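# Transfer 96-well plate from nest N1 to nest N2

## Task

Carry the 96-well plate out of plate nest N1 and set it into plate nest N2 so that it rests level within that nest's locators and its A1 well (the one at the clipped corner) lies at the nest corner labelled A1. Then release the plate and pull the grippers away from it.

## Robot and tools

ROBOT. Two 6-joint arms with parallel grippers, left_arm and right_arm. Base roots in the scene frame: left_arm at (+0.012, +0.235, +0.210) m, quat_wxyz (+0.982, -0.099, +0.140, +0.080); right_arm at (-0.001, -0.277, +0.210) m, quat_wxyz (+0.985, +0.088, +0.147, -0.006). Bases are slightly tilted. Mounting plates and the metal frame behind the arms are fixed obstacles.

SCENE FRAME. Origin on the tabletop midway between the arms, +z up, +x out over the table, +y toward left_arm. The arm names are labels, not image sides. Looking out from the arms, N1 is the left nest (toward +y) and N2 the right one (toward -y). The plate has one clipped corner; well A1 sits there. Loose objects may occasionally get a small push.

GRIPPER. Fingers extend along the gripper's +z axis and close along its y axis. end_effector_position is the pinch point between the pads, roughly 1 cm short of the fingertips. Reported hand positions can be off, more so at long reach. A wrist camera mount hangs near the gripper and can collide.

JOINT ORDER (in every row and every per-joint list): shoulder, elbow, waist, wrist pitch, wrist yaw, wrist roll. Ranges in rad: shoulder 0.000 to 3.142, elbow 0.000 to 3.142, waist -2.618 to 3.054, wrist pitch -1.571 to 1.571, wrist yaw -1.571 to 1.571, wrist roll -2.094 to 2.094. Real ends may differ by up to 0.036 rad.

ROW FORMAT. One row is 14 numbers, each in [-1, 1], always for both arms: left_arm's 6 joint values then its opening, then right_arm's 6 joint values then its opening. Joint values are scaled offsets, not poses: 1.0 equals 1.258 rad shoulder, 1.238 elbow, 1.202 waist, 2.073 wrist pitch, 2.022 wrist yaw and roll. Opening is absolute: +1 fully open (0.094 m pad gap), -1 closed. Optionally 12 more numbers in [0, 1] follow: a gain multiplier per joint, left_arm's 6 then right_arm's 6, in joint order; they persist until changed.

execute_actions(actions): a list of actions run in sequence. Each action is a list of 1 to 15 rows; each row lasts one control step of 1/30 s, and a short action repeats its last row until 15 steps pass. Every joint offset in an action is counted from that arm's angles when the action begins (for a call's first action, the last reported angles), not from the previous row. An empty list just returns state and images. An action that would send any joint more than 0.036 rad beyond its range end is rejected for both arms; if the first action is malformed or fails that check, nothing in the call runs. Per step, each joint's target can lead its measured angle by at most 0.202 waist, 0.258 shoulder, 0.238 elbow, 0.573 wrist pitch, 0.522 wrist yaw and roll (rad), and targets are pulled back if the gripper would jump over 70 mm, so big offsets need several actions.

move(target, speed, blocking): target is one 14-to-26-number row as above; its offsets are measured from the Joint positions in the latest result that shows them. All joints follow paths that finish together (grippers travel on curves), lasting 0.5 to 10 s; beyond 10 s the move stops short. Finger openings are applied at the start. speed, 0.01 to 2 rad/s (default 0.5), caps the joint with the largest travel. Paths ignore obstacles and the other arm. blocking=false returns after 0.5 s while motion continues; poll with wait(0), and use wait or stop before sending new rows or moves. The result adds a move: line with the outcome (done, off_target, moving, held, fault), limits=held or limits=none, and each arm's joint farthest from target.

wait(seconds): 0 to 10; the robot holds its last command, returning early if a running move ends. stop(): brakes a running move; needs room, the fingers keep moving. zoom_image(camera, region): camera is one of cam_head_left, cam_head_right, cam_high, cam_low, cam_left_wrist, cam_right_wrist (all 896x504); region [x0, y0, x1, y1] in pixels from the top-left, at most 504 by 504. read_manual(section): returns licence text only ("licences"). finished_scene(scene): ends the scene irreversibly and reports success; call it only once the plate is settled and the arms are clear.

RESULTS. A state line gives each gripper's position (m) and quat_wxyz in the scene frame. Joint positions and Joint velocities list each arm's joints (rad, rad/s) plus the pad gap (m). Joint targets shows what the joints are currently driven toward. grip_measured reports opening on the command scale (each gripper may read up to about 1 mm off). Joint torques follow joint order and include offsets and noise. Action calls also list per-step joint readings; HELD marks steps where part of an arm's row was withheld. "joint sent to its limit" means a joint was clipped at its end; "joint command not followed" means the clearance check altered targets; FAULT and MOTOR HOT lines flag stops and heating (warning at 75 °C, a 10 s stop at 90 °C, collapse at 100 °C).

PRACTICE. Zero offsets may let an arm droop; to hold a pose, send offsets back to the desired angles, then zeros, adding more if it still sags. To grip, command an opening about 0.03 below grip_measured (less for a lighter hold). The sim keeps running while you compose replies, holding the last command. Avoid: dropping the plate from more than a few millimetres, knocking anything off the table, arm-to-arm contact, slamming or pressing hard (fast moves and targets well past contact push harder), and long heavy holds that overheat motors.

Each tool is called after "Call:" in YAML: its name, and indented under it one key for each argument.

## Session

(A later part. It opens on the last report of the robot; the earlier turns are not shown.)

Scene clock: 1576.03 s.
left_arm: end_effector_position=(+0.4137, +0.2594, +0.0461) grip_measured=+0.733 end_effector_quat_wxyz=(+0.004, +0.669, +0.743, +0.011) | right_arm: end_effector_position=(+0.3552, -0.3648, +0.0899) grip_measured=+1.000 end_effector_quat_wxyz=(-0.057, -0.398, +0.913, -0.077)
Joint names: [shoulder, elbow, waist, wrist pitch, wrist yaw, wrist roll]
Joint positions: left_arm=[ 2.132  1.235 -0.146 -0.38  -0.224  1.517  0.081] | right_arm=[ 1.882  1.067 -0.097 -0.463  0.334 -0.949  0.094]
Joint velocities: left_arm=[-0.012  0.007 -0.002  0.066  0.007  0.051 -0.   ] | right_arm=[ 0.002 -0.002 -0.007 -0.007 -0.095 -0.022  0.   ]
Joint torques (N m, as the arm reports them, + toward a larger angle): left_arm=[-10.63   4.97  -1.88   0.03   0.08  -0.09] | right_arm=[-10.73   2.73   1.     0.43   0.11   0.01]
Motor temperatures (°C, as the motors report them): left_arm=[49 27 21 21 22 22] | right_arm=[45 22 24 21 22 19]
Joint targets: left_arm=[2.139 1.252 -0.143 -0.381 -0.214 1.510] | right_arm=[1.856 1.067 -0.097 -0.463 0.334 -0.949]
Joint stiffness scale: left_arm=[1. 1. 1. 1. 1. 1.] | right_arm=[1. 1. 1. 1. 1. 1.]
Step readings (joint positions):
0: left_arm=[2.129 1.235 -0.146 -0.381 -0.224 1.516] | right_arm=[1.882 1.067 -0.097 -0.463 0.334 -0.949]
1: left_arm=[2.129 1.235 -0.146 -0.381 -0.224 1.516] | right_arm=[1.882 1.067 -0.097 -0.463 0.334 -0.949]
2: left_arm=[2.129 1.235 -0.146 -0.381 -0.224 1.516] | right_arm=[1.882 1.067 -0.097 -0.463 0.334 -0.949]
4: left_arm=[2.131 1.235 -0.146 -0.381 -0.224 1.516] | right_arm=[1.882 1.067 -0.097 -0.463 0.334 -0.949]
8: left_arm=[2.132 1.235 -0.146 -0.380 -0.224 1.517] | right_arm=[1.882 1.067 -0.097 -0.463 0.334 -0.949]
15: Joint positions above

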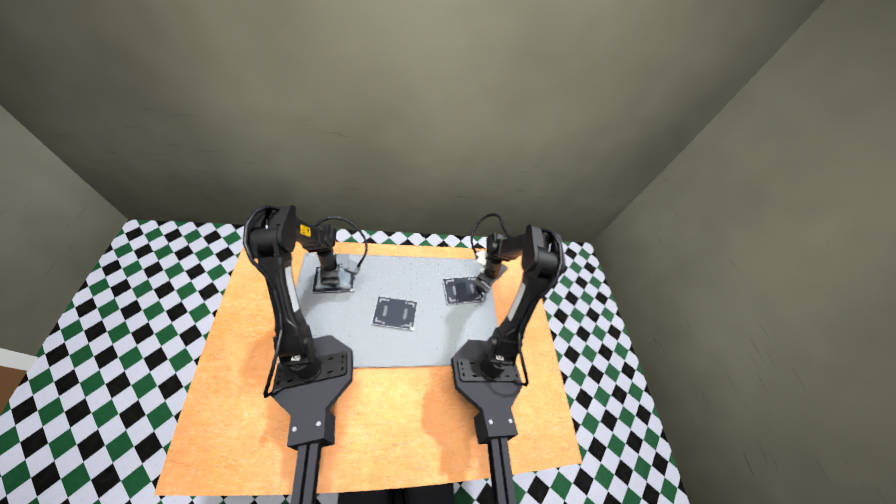

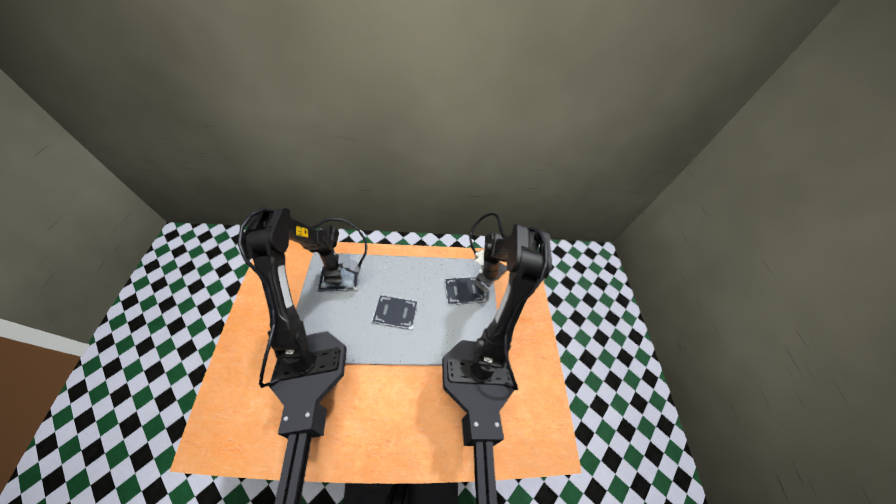

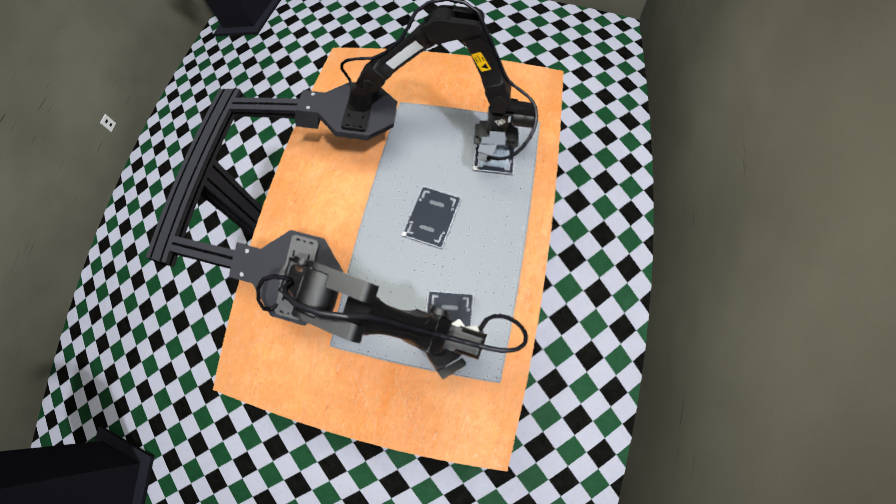

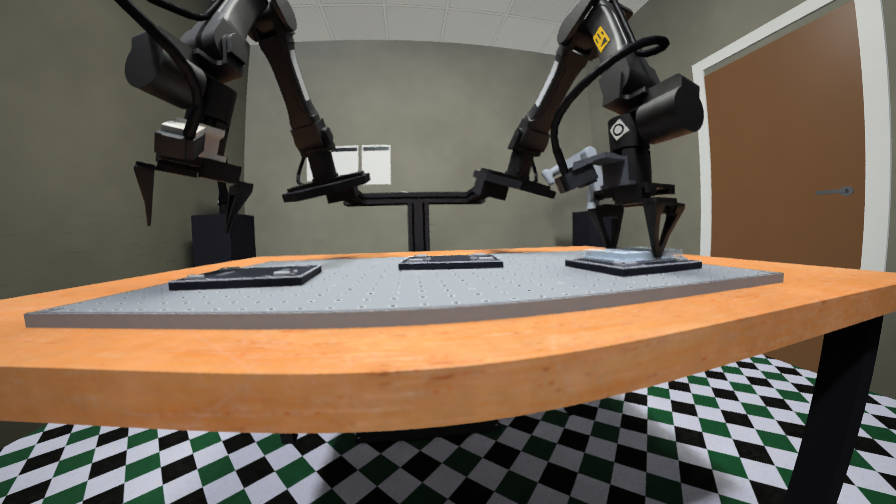

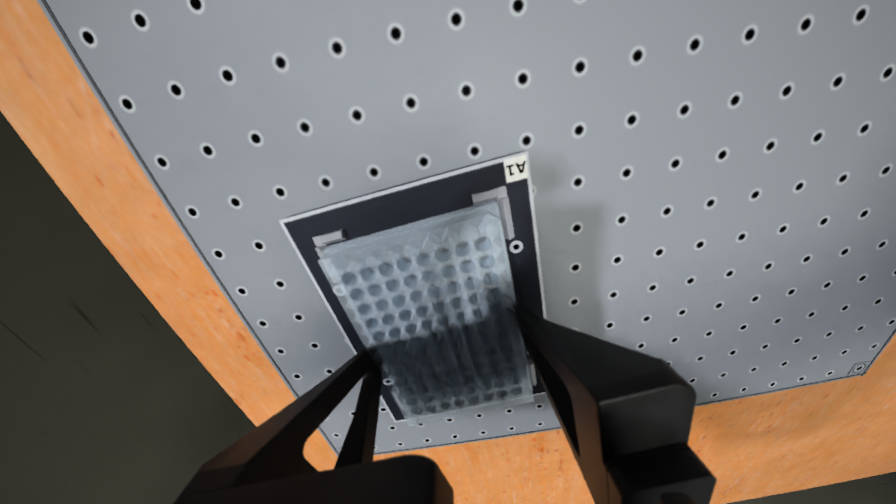

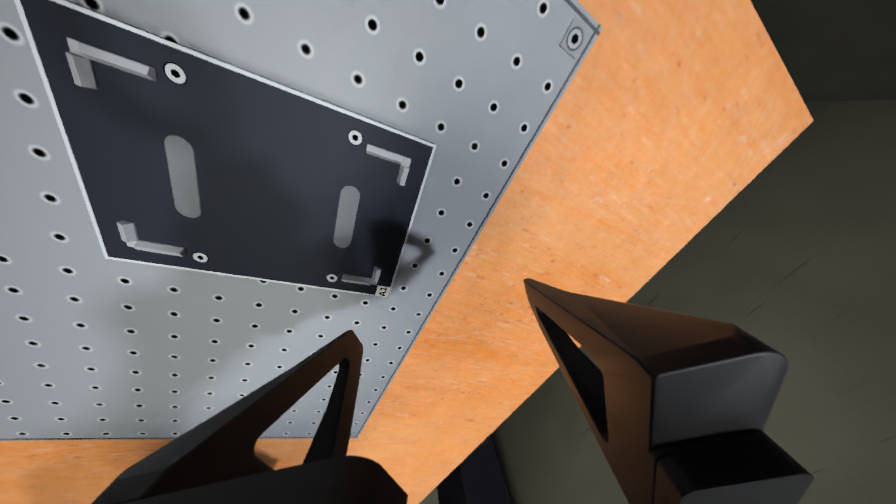

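Call:
execute_actions:
  actions:
    - [[-0.012,0.0137,0.0025,-0.004,0.005,-0.003,0.70,-0.02,0,0,0,0,0,1.0],[-0.028,0.0137,0.0025,-0.007,0.005,-0.003,0.70,-0.02,0,0,0,0,0,1.0],[-0.028,0.0137,0.0025,-0.009,0.005,-0.003,0.70,-0.02,0,0,0,0,0,1.0],[-0.016,0.0137,0.0025,-0.014,0.005,-0.003,0.70,-0.02,0,0,0,0,0,1.0],[-0.016,0.0137,0.0025,-0.014,0.005,-0.003,0.70,-0.02,0,0,0,0,0,1.0],[-0.016,0.0137,0.0025,-0.014,0.005,-0.003,0.70,-0.02,0,0,0,0,0,1.0],[-0.016,0.0137,0.0025,-0.014,0.005,-0.003,0.70,-0.02,0,0,0,0,0,1.0],[-0.016,0.0137,0.0025,-0.008,0.005,-0.003,0.70,-0.02,0,0,0,0,0,1.0]]

Call:
zoom_image:
  camera: "cam_left_wrist"
  region: [305, 230, 355, 275]

Call:
zoom_image:
  camera: "cam_left_wrist"
  region: [480, 185, 530, 245]

Scene clock: 1628.27 s.
left_arm: end_effector_position=(+0.4137, +0.2596, +0.0468) grip_measured=+0.733 end_effector_quat_wxyz=(+0.004, +0.669, +0.743, +0.011) | right_arm: end_effector_position=(+0.3552, -0.3648, +0.0899) grip_measured=+1.000 end_effector_quat_wxyz=(-0.057, -0.398, +0.913, -0.077)
Joint names: [shoulder, elbow, waist, wrist pitch, wrist yaw, wrist roll]
Joint positions: left_arm=[ 2.129  1.235 -0.146 -0.383 -0.224  1.516  0.081] | right_arm=[ 1.882  1.067 -0.097 -0.463  0.334 -0.949  0.094]
Joint velocities: left_arm=[ 0.007 -0.002  0.007 -0.022 -0.037 -0.022 -0.001] | right_arm=[ 0.007 -0.012 -0.007  0.037  0.037 -0.037  0.   ]
Joint torques (N m, as the arm reports them, + toward a larger angle): left_arm=[-12.7    5.08  -1.81  -0.09   0.08  -0.09] | right_arm=[-10.74   2.77   0.97   0.43   0.12   0.03]
Motor temperatures (°C, as the motors report them): left_arm=[47 27 21 21 22 22] | right_arm=[45 22 24 21 22 19]
Joint targets: left_arm=[2.112 1.252 -0.143 -0.397 -0.214 1.511] | right_arm=[1.856 1.067 -0.097 -0.463 0.334 -0.949]
Joint stiffness scale: left_arm=[1. 1. 1. 1. 1. 1.] | right_arm=[1. 1. 1. 1. 1. 1.]
Step readings (joint positions):
0: left_arm=[2.132 1.235 -0.146 -0.380 -0.224 1.517] | right_arm=[1.882 1.067 -0.097 -0.463 0.334 -0.949]
1: left_arm=[2.132 1.235 -0.146 -0.380 -0.224 1.517] | right_arm=[1.882 1.067 -0.097 -0.463 0.334 -0.949]
2: left_arm=[2.131 1.235 -0.146 -0.380 -0.224 1.517] | right_arm=[1.882 1.067 -0.097 -0.463 0.334 -0.949]
4: left_arm=[2.129 1.235 -0.146 -0.382 -0.224 1.517] | right_arm=[1.882 1.067 -0.097 -0.463 0.334 -0.949]
8: left_arm=[2.129 1.235 -0.146 -0.383 -0.224 1.517] | right_arm=[1.882 1.067 -0.097 -0.463 0.334 -0.949]
15: Joint positions above

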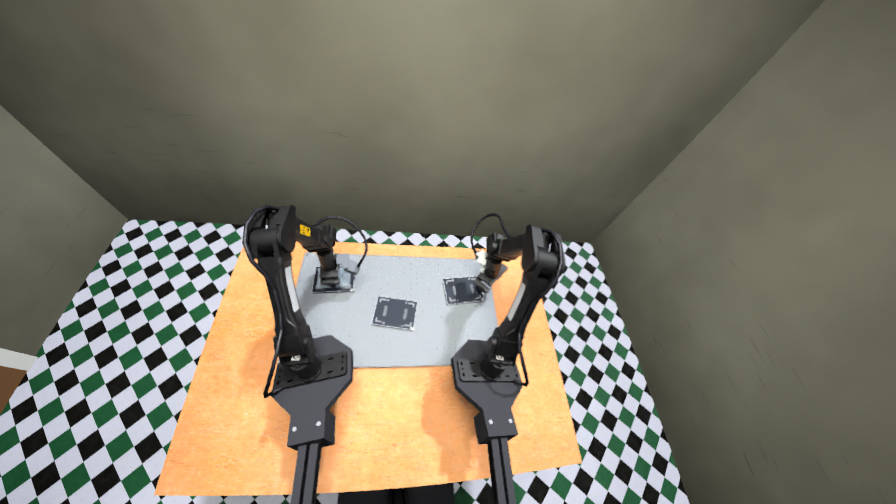

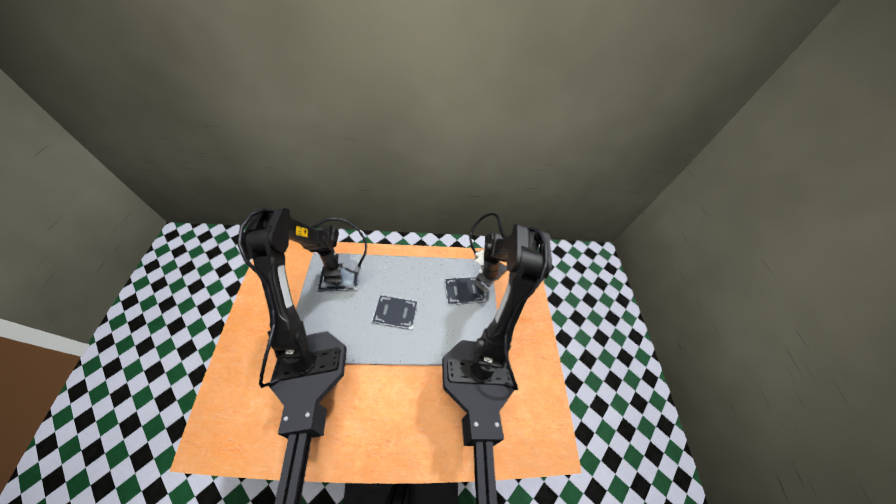

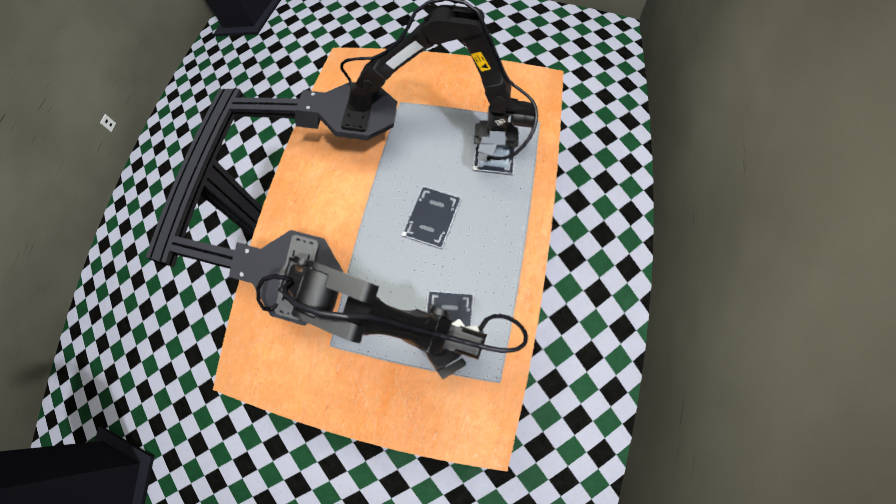

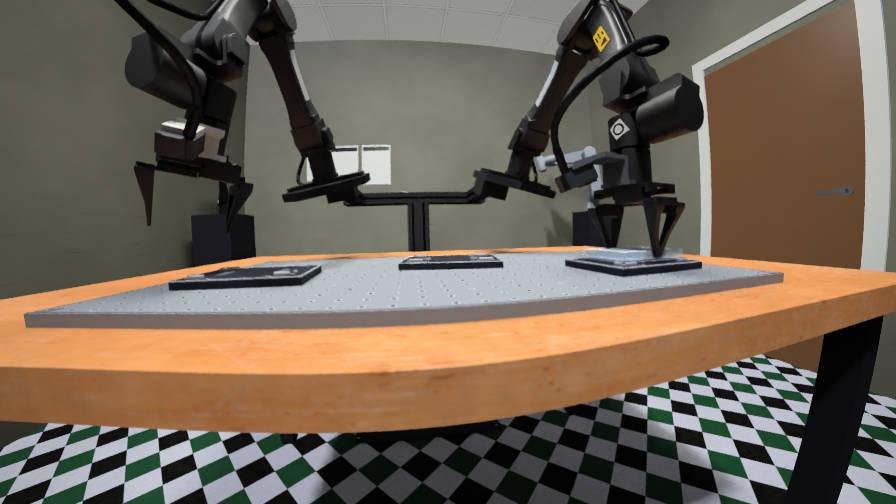

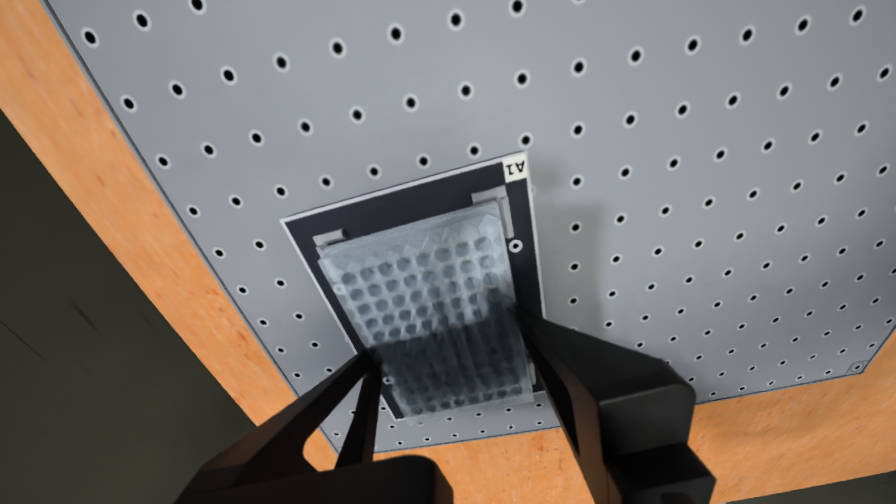

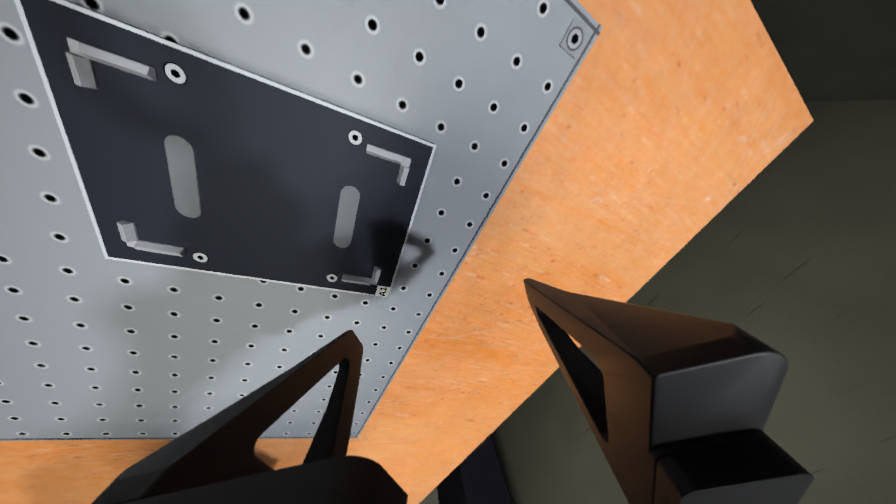

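Region (305, 230, 355, 275) of cam_left_wrist's 896x504 image, scaled by 10.080, with more detail than that image has; it fills the top 454 rows of this view, and the rest is white.

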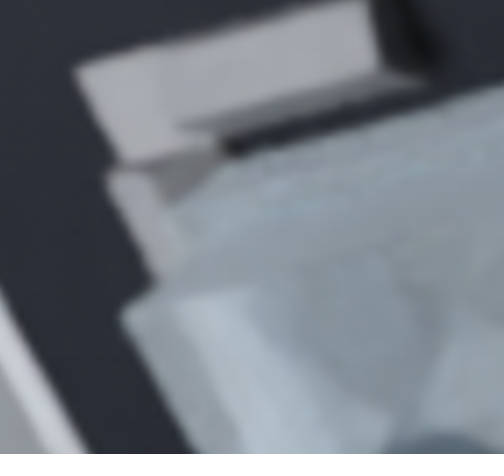

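Region (480, 185, 530, 245) of cam_left_wrist's 896x504 image, scaled by 8.400, with more detail than that image has.

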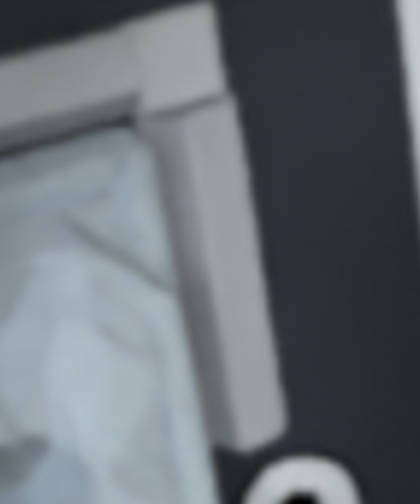

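Call:
execute_actions:
  actions:
    - [[-0.0135,0.0137,0.0025,-0.005,0.005,0.000,0.70,-0.02,0,0,0,0,0,1.0],[-0.0135,0.0137,0.0025,-0.003,0.005,0.002,0.70,-0.02,0,0,0,0,0,1.0],[-0.0135,0.0137,0.0025,-0.001,0.005,0.004,0.70,-0.02,0,0,0,0,0,1.0],[-0.0135,0.0137,0.0025,0.000,0.005,0.006,0.70,-0.02,0,0,0,0,0,1.0],[-0.0135,0.0137,0.0025,0.000,0.005,0.0075,0.70,-0.02,0,0,0,0,0,1.0],[-0.0135,0.0137,0.0025,0.000,0.005,0.0085,0.70,-0.02,0,0,0,0,0,1.0]]

Call:
zoom_image:
  camera: "cam_left_wrist"
  region: [305, 230, 355, 275]

Call:
zoom_image:
  camera: "cam_left_wrist"
  region: [480, 185, 530, 245]

Call:
zoom_image:
  camera: "cam_left_wrist"
  region: [500, 340, 560, 410]

Scene clock: 1663.13 s.
left_arm: end_effector_position=(+0.4137, +0.2596, +0.0468) grip_measured=+0.733 end_effector_quat_wxyz=(+0.004, +0.673, +0.740, +0.011) | right_arm: end_effector_position=(+0.3552, -0.3648, +0.0899) grip_measured=+1.000 end_effector_quat_wxyz=(-0.057, -0.398, +0.913, -0.077)
Joint names: [shoulder, elbow, waist, wrist pitch, wrist yaw, wrist roll]
Joint positions: left_arm=[ 2.129  1.235 -0.146 -0.383 -0.224  1.527  0.081] | right_arm=[ 1.882  1.067 -0.097 -0.463  0.334 -0.949  0.094]
Joint velocities: left_arm=[-0.027  0.002 -0.007  0.007 -0.007  0.051 -0.001] | right_arm=[-0.022  0.017  0.017 -0.022 -0.051  0.022  0.   ]
Joint torques (N m, as the arm reports them, + toward a larger angle): left_arm=[-12.65   4.99  -1.89   0.04   0.08   0.  ] | right_arm=[-10.74   2.75   0.97   0.44   0.1    0.02]
Motor temperatures (°C, as the motors report them): left_arm=[50 27 21 20 22 22] | right_arm=[45 22 24 21 22 19]
Joint targets: left_arm=[2.113 1.252 -0.143 -0.383 -0.214 1.534] | right_arm=[1.856 1.067 -0.097 -0.463 0.334 -0.949]
Joint stiffness scale: left_arm=[1. 1. 1. 1. 1. 1.] | right_arm=[1. 1. 1. 1. 1. 1.]
Step readings (joint positions):
0: left_arm=[2.129 1.235 -0.146 -0.383 -0.224 1.516] | right_arm=[1.882 1.067 -0.097 -0.463 0.334 -0.949]
1: left_arm=[2.129 1.235 -0.146 -0.383 -0.224 1.516] | right_arm=[1.882 1.067 -0.097 -0.463 0.334 -0.949]
2: left_arm=[2.129 1.235 -0.146 -0.383 -0.224 1.516] | right_arm=[1.882 1.067 -0.097 -0.463 0.334 -0.949]
4: left_arm=[2.129 1.235 -0.146 -0.383 -0.224 1.518] | right_arm=[1.882 1.067 -0.097 -0.463 0.334 -0.949]
8: left_arm=[2.129 1.235 -0.146 -0.383 -0.224 1.524] | right_arm=[1.882 1.067 -0.097 -0.463 0.334 -0.949]
15: Joint positions above

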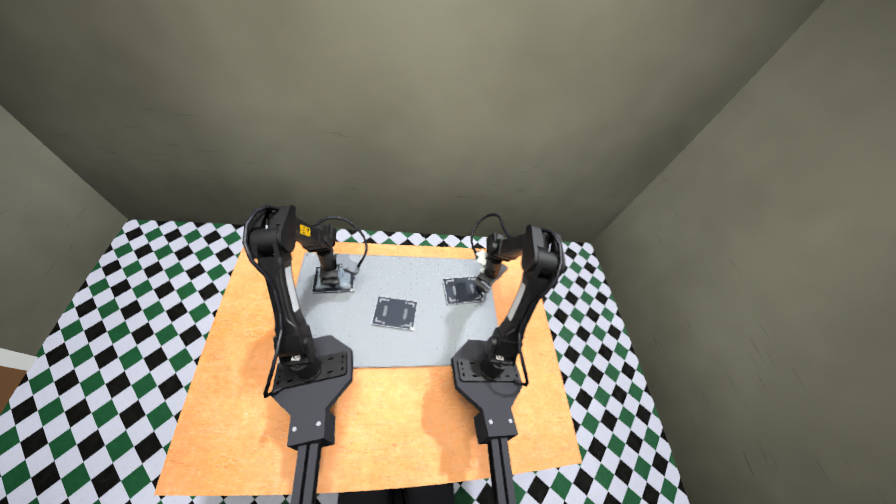

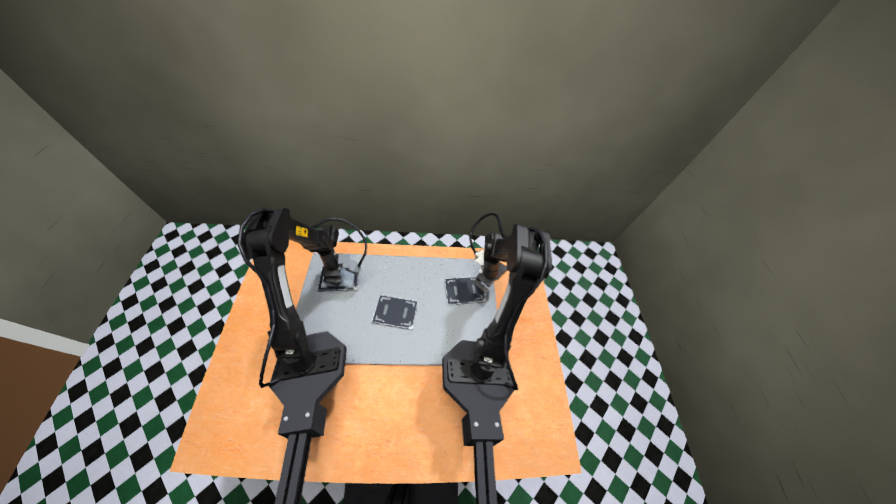

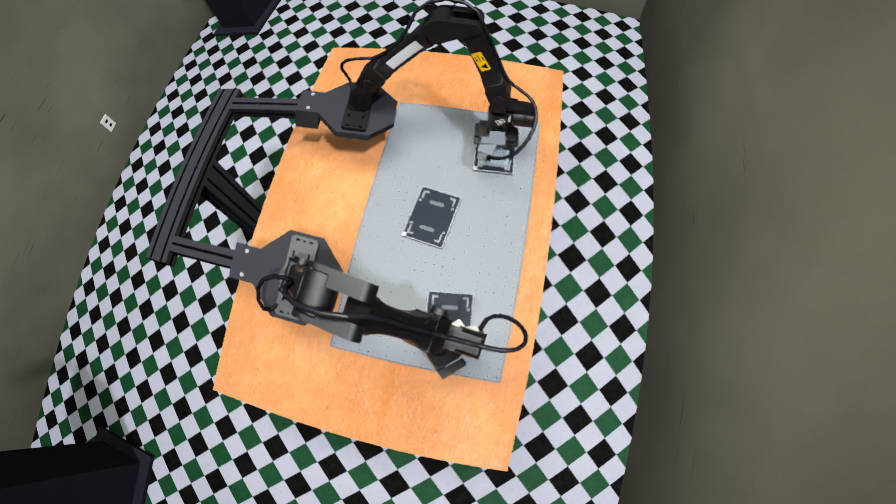

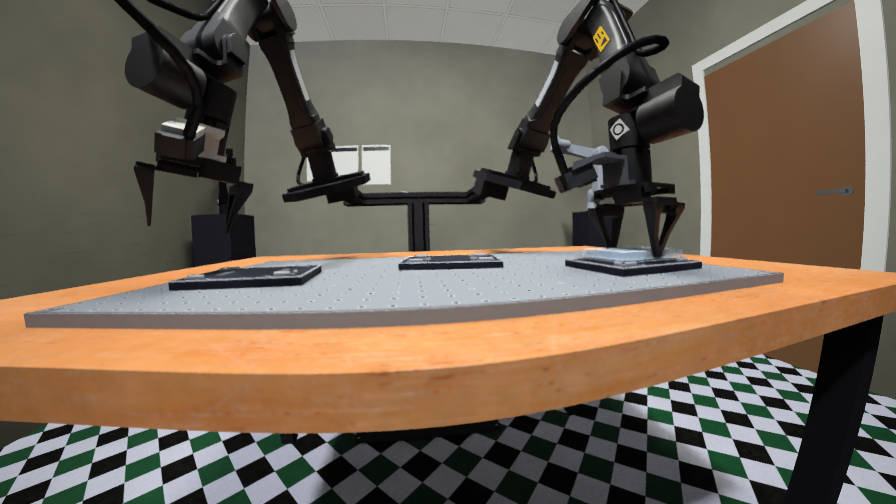

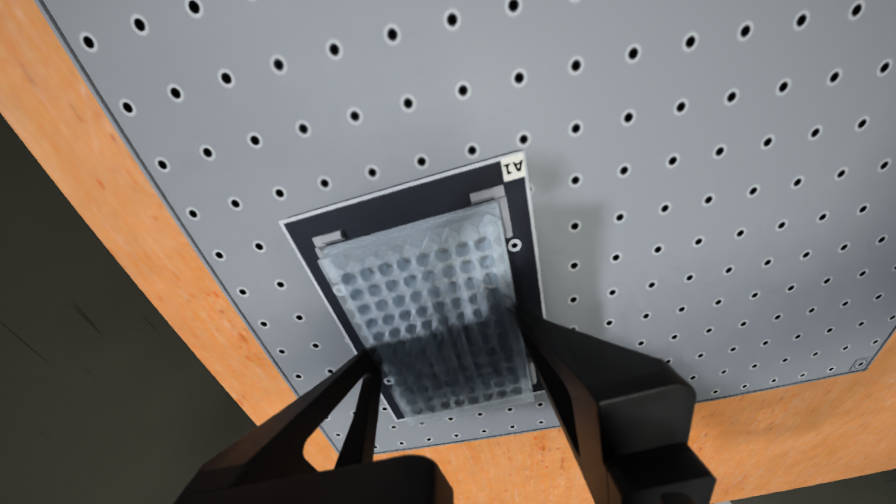

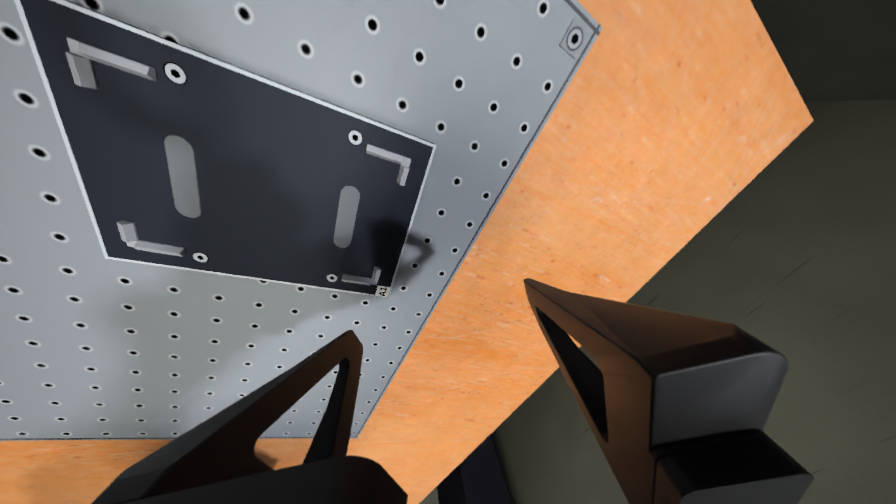

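Region (305, 230, 355, 275) of cam_left_wrist's 896x504 image, scaled by 10.080, with more detail than that image has; it fills the top 454 rows of this view, and the rest is white.

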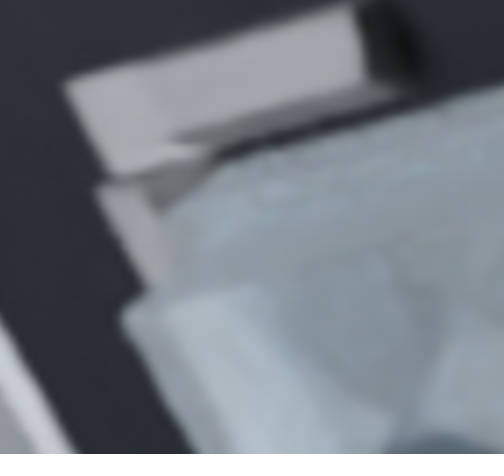

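Region (480, 185, 530, 245) of cam_left_wrist's 896x504 image, scaled by 8.400, with more detail than that image has.

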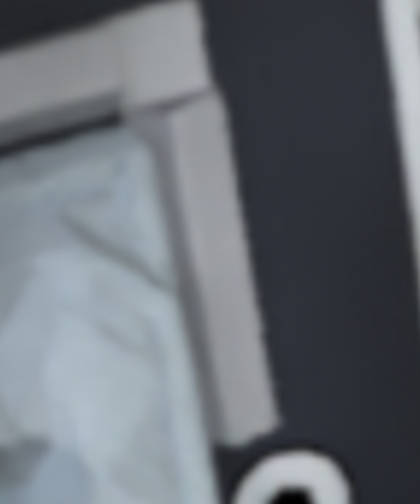

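Region (500, 340, 560, 410) of cam_left_wrist's 896x504 image, scaled by 7.200, with more detail than that image has; it fills the left 432 columns of this view, and the rest is white.

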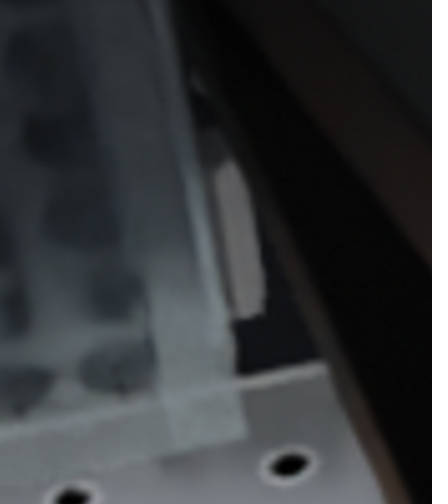

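Call:
execute_actions:
  actions:
    - [[-0.010,0.0137,0.0025,0.001,0.005,0.0035,0.70,-0.02,0,0,0,0,0,1.0],[-0.005,0.0137,0.0025,0.002,0.005,0.0035,0.70,-0.02,0,0,0,0,0,1.0],[0.000,0.0137,0.0025,0.003,0.005,0.0035,0.70,-0.02,0,0,0,0,0,1.0],[0.005,0.0137,0.0025,0.004,0.005,0.0035,0.70,-0.02,0,0,0,0,0,1.0],[0.009,0.0137,0.0025,0.0045,0.005,0.0035,0.70,-0.02,0,0,0,0,0,1.0],[0.015,0.0137,0.0025,0.005,0.005,0.0035,0.70,-0.02,0,0,0,0,0,1.0],[0.015,0.0137,0.0025,0.006,0.005,0.0035,0.70,-0.02,0,0,0,0,0,1.0],[0.013,0.0137,0.0025,0.007,0.005,0.0035,0.70,-0.02,0,0,0,0,0,1.0]]

Call:
zoom_image:
  camera: "cam_left_wrist"
  region: [305, 230, 355, 275]

Call:
zoom_image:
  camera: "cam_left_wrist"
  region: [480, 185, 530, 245]

Call:
zoom_image:
  camera: "cam_low"
  region: [560, 210, 720, 290]

Scene clock: 1678.57 s.
left_arm: end_effector_position=(+0.4140, +0.2591, +0.0448) grip_measured=+0.733 end_effector_quat_wxyz=(+0.005, +0.674, +0.739, +0.012) | right_arm: end_effector_position=(+0.3552, -0.3648, +0.0899) grip_measured=+1.000 end_effector_quat_wxyz=(-0.057, -0.398, +0.913, -0.077)
Joint names: [shoulder, elbow, waist, wrist pitch, wrist yaw, wrist roll]
Joint positions: left_arm=[ 2.136  1.235 -0.146 -0.375 -0.224  1.529  0.081] | right_arm=[ 1.882  1.067 -0.097 -0.463  0.334 -0.949  0.094]
Joint velocities: left_arm=[ 0.007  0.012 -0.002  0.007  0.022 -0.007  0.   ] | right_arm=[ 0.007 -0.007 -0.002  0.051 -0.051  0.007  0.   ]
Joint torques (N m, as the arm reports them, + toward a larger angle): left_arm=[-10.36   4.97  -1.92   0.1    0.06   0.  ] | right_arm=[-10.75   2.74   1.01   0.43   0.11   0.01]
Motor temperatures (°C, as the motors report them): left_arm=[50 27 21 20 22 22] | right_arm=[45 22 24 21 22 19]
Joint targets: left_arm=[2.146 1.252 -0.143 -0.369 -0.214 1.534] | right_arm=[1.856 1.067 -0.097 -0.463 0.334 -0.949]
Joint stiffness scale: left_arm=[1. 1. 1. 1. 1. 1.] | right_arm=[1. 1. 1. 1. 1. 1.]
Step readings (joint positions):
0: left_arm=[2.129 1.235 -0.146 -0.383 -0.224 1.528] | right_arm=[1.882 1.067 -0.097 -0.463 0.334 -0.949]
1: left_arm=[2.129 1.235 -0.146 -0.383 -0.224 1.528] | right_arm=[1.882 1.067 -0.097 -0.463 0.334 -0.949]
2: left_arm=[2.129 1.235 -0.146 -0.383 -0.224 1.528] | right_arm=[1.882 1.067 -0.097 -0.463 0.334 -0.949]
4: left_arm=[2.129 1.235 -0.146 -0.383 -0.224 1.528] | right_arm=[1.882 1.067 -0.097 -0.463 0.334 -0.949]
8: left_arm=[2.134 1.235 -0.146 -0.378 -0.224 1.528] | right_arm=[1.882 1.067 -0.097 -0.463 0.334 -0.949]
15: Joint positions above

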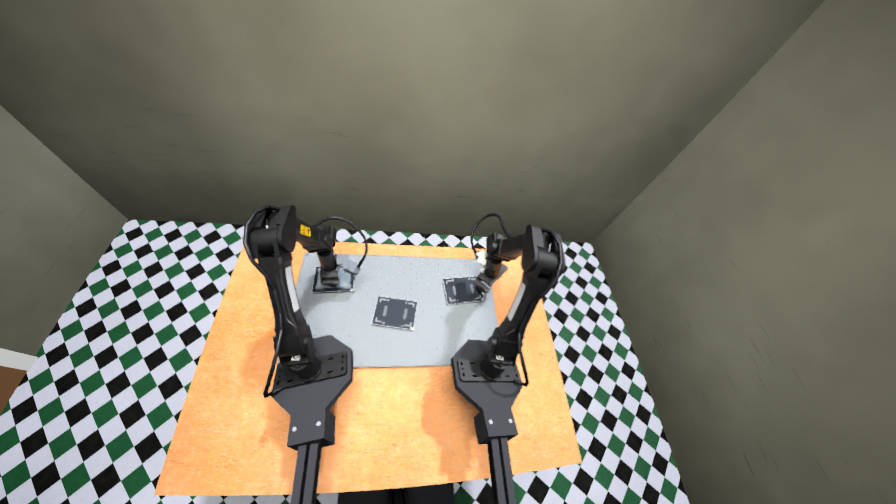

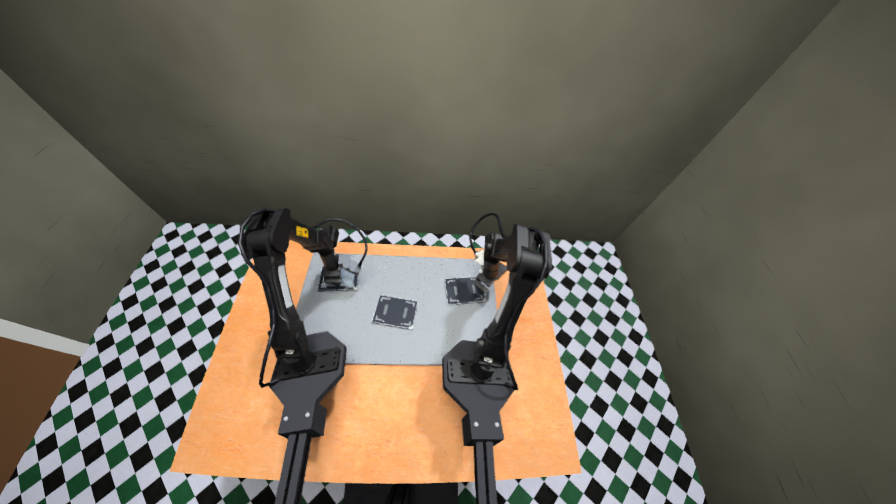

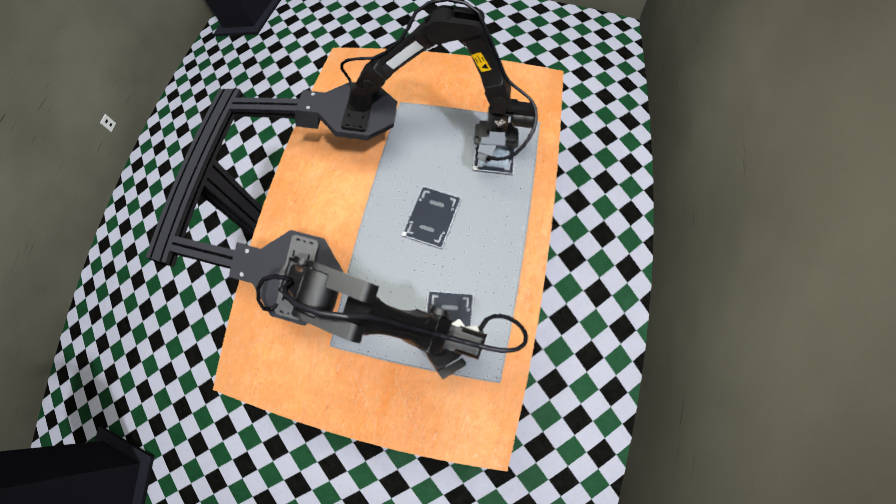

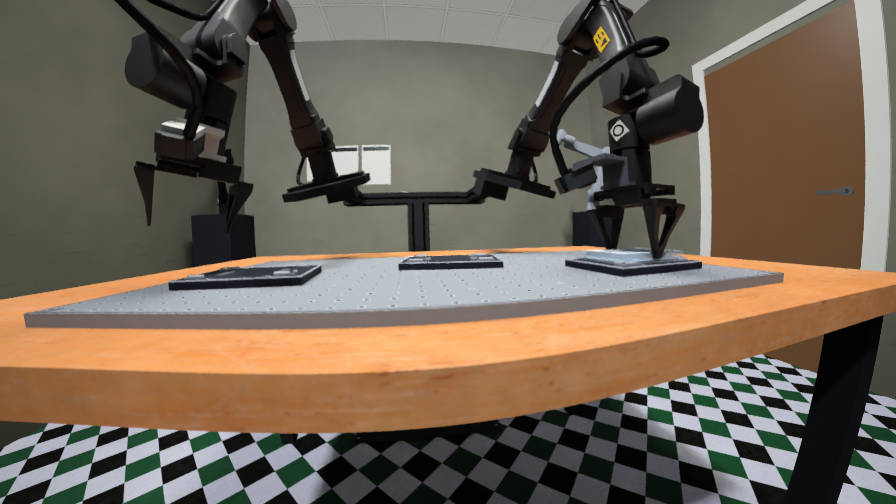

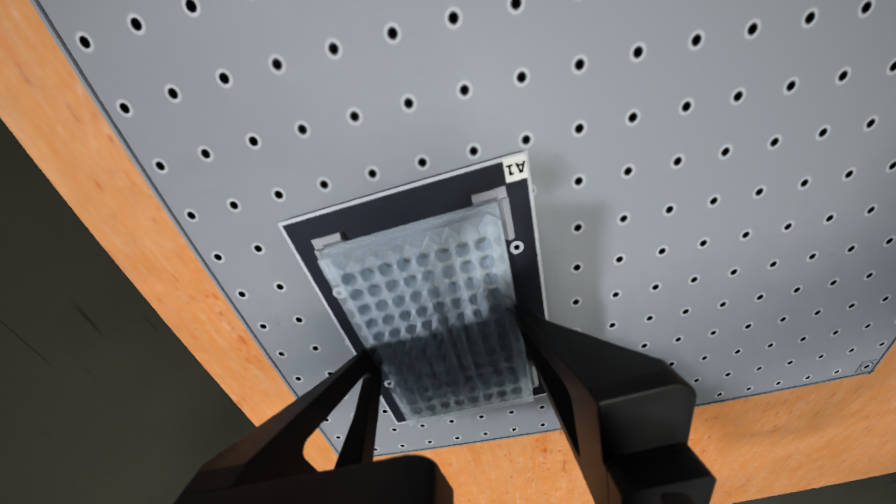

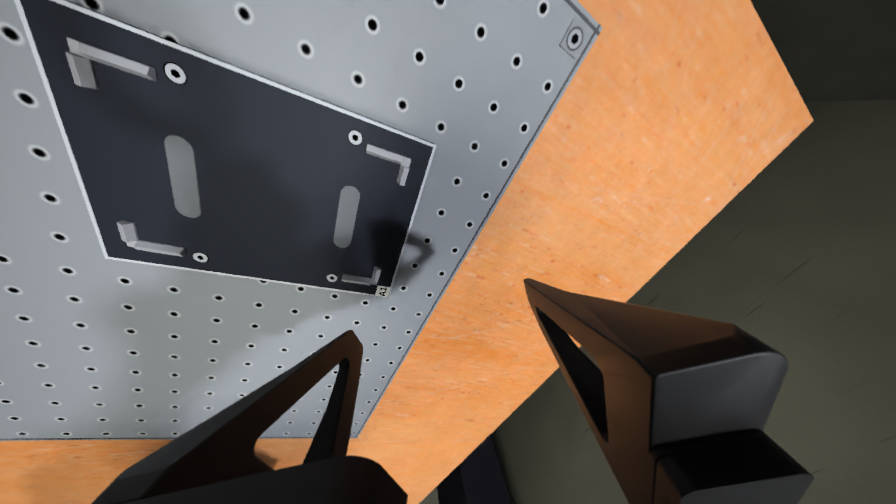

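Region (305, 230, 355, 275) of cam_left_wrist's 896x504 image, scaled by 10.080, with more detail than that image has; it fills the top 454 rows of this view, and the rest is white.

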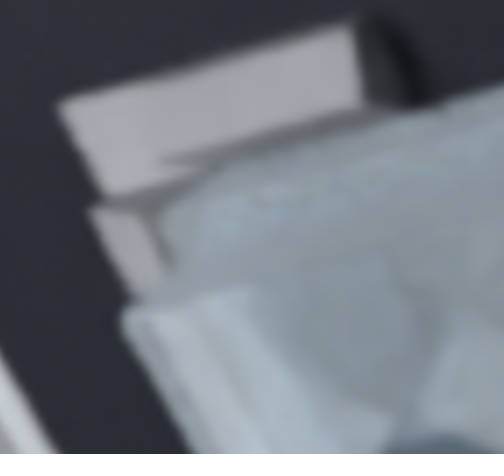

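Region (480, 185, 530, 245) of cam_left_wrist's 896x504 image, scaled by 8.400, with more detail than that image has.

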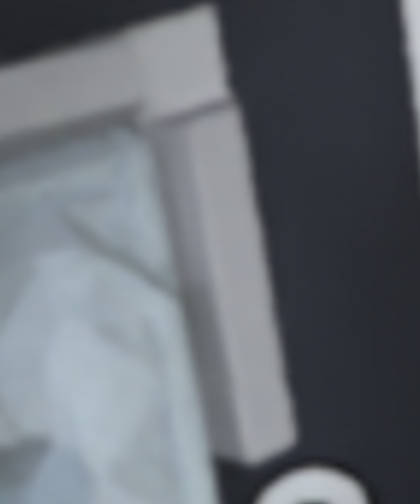

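Region (560, 210, 720, 290) of cam_low's 896x504 image, scaled by 3.150, with more detail than that image has.

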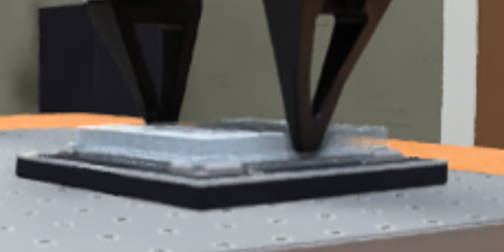

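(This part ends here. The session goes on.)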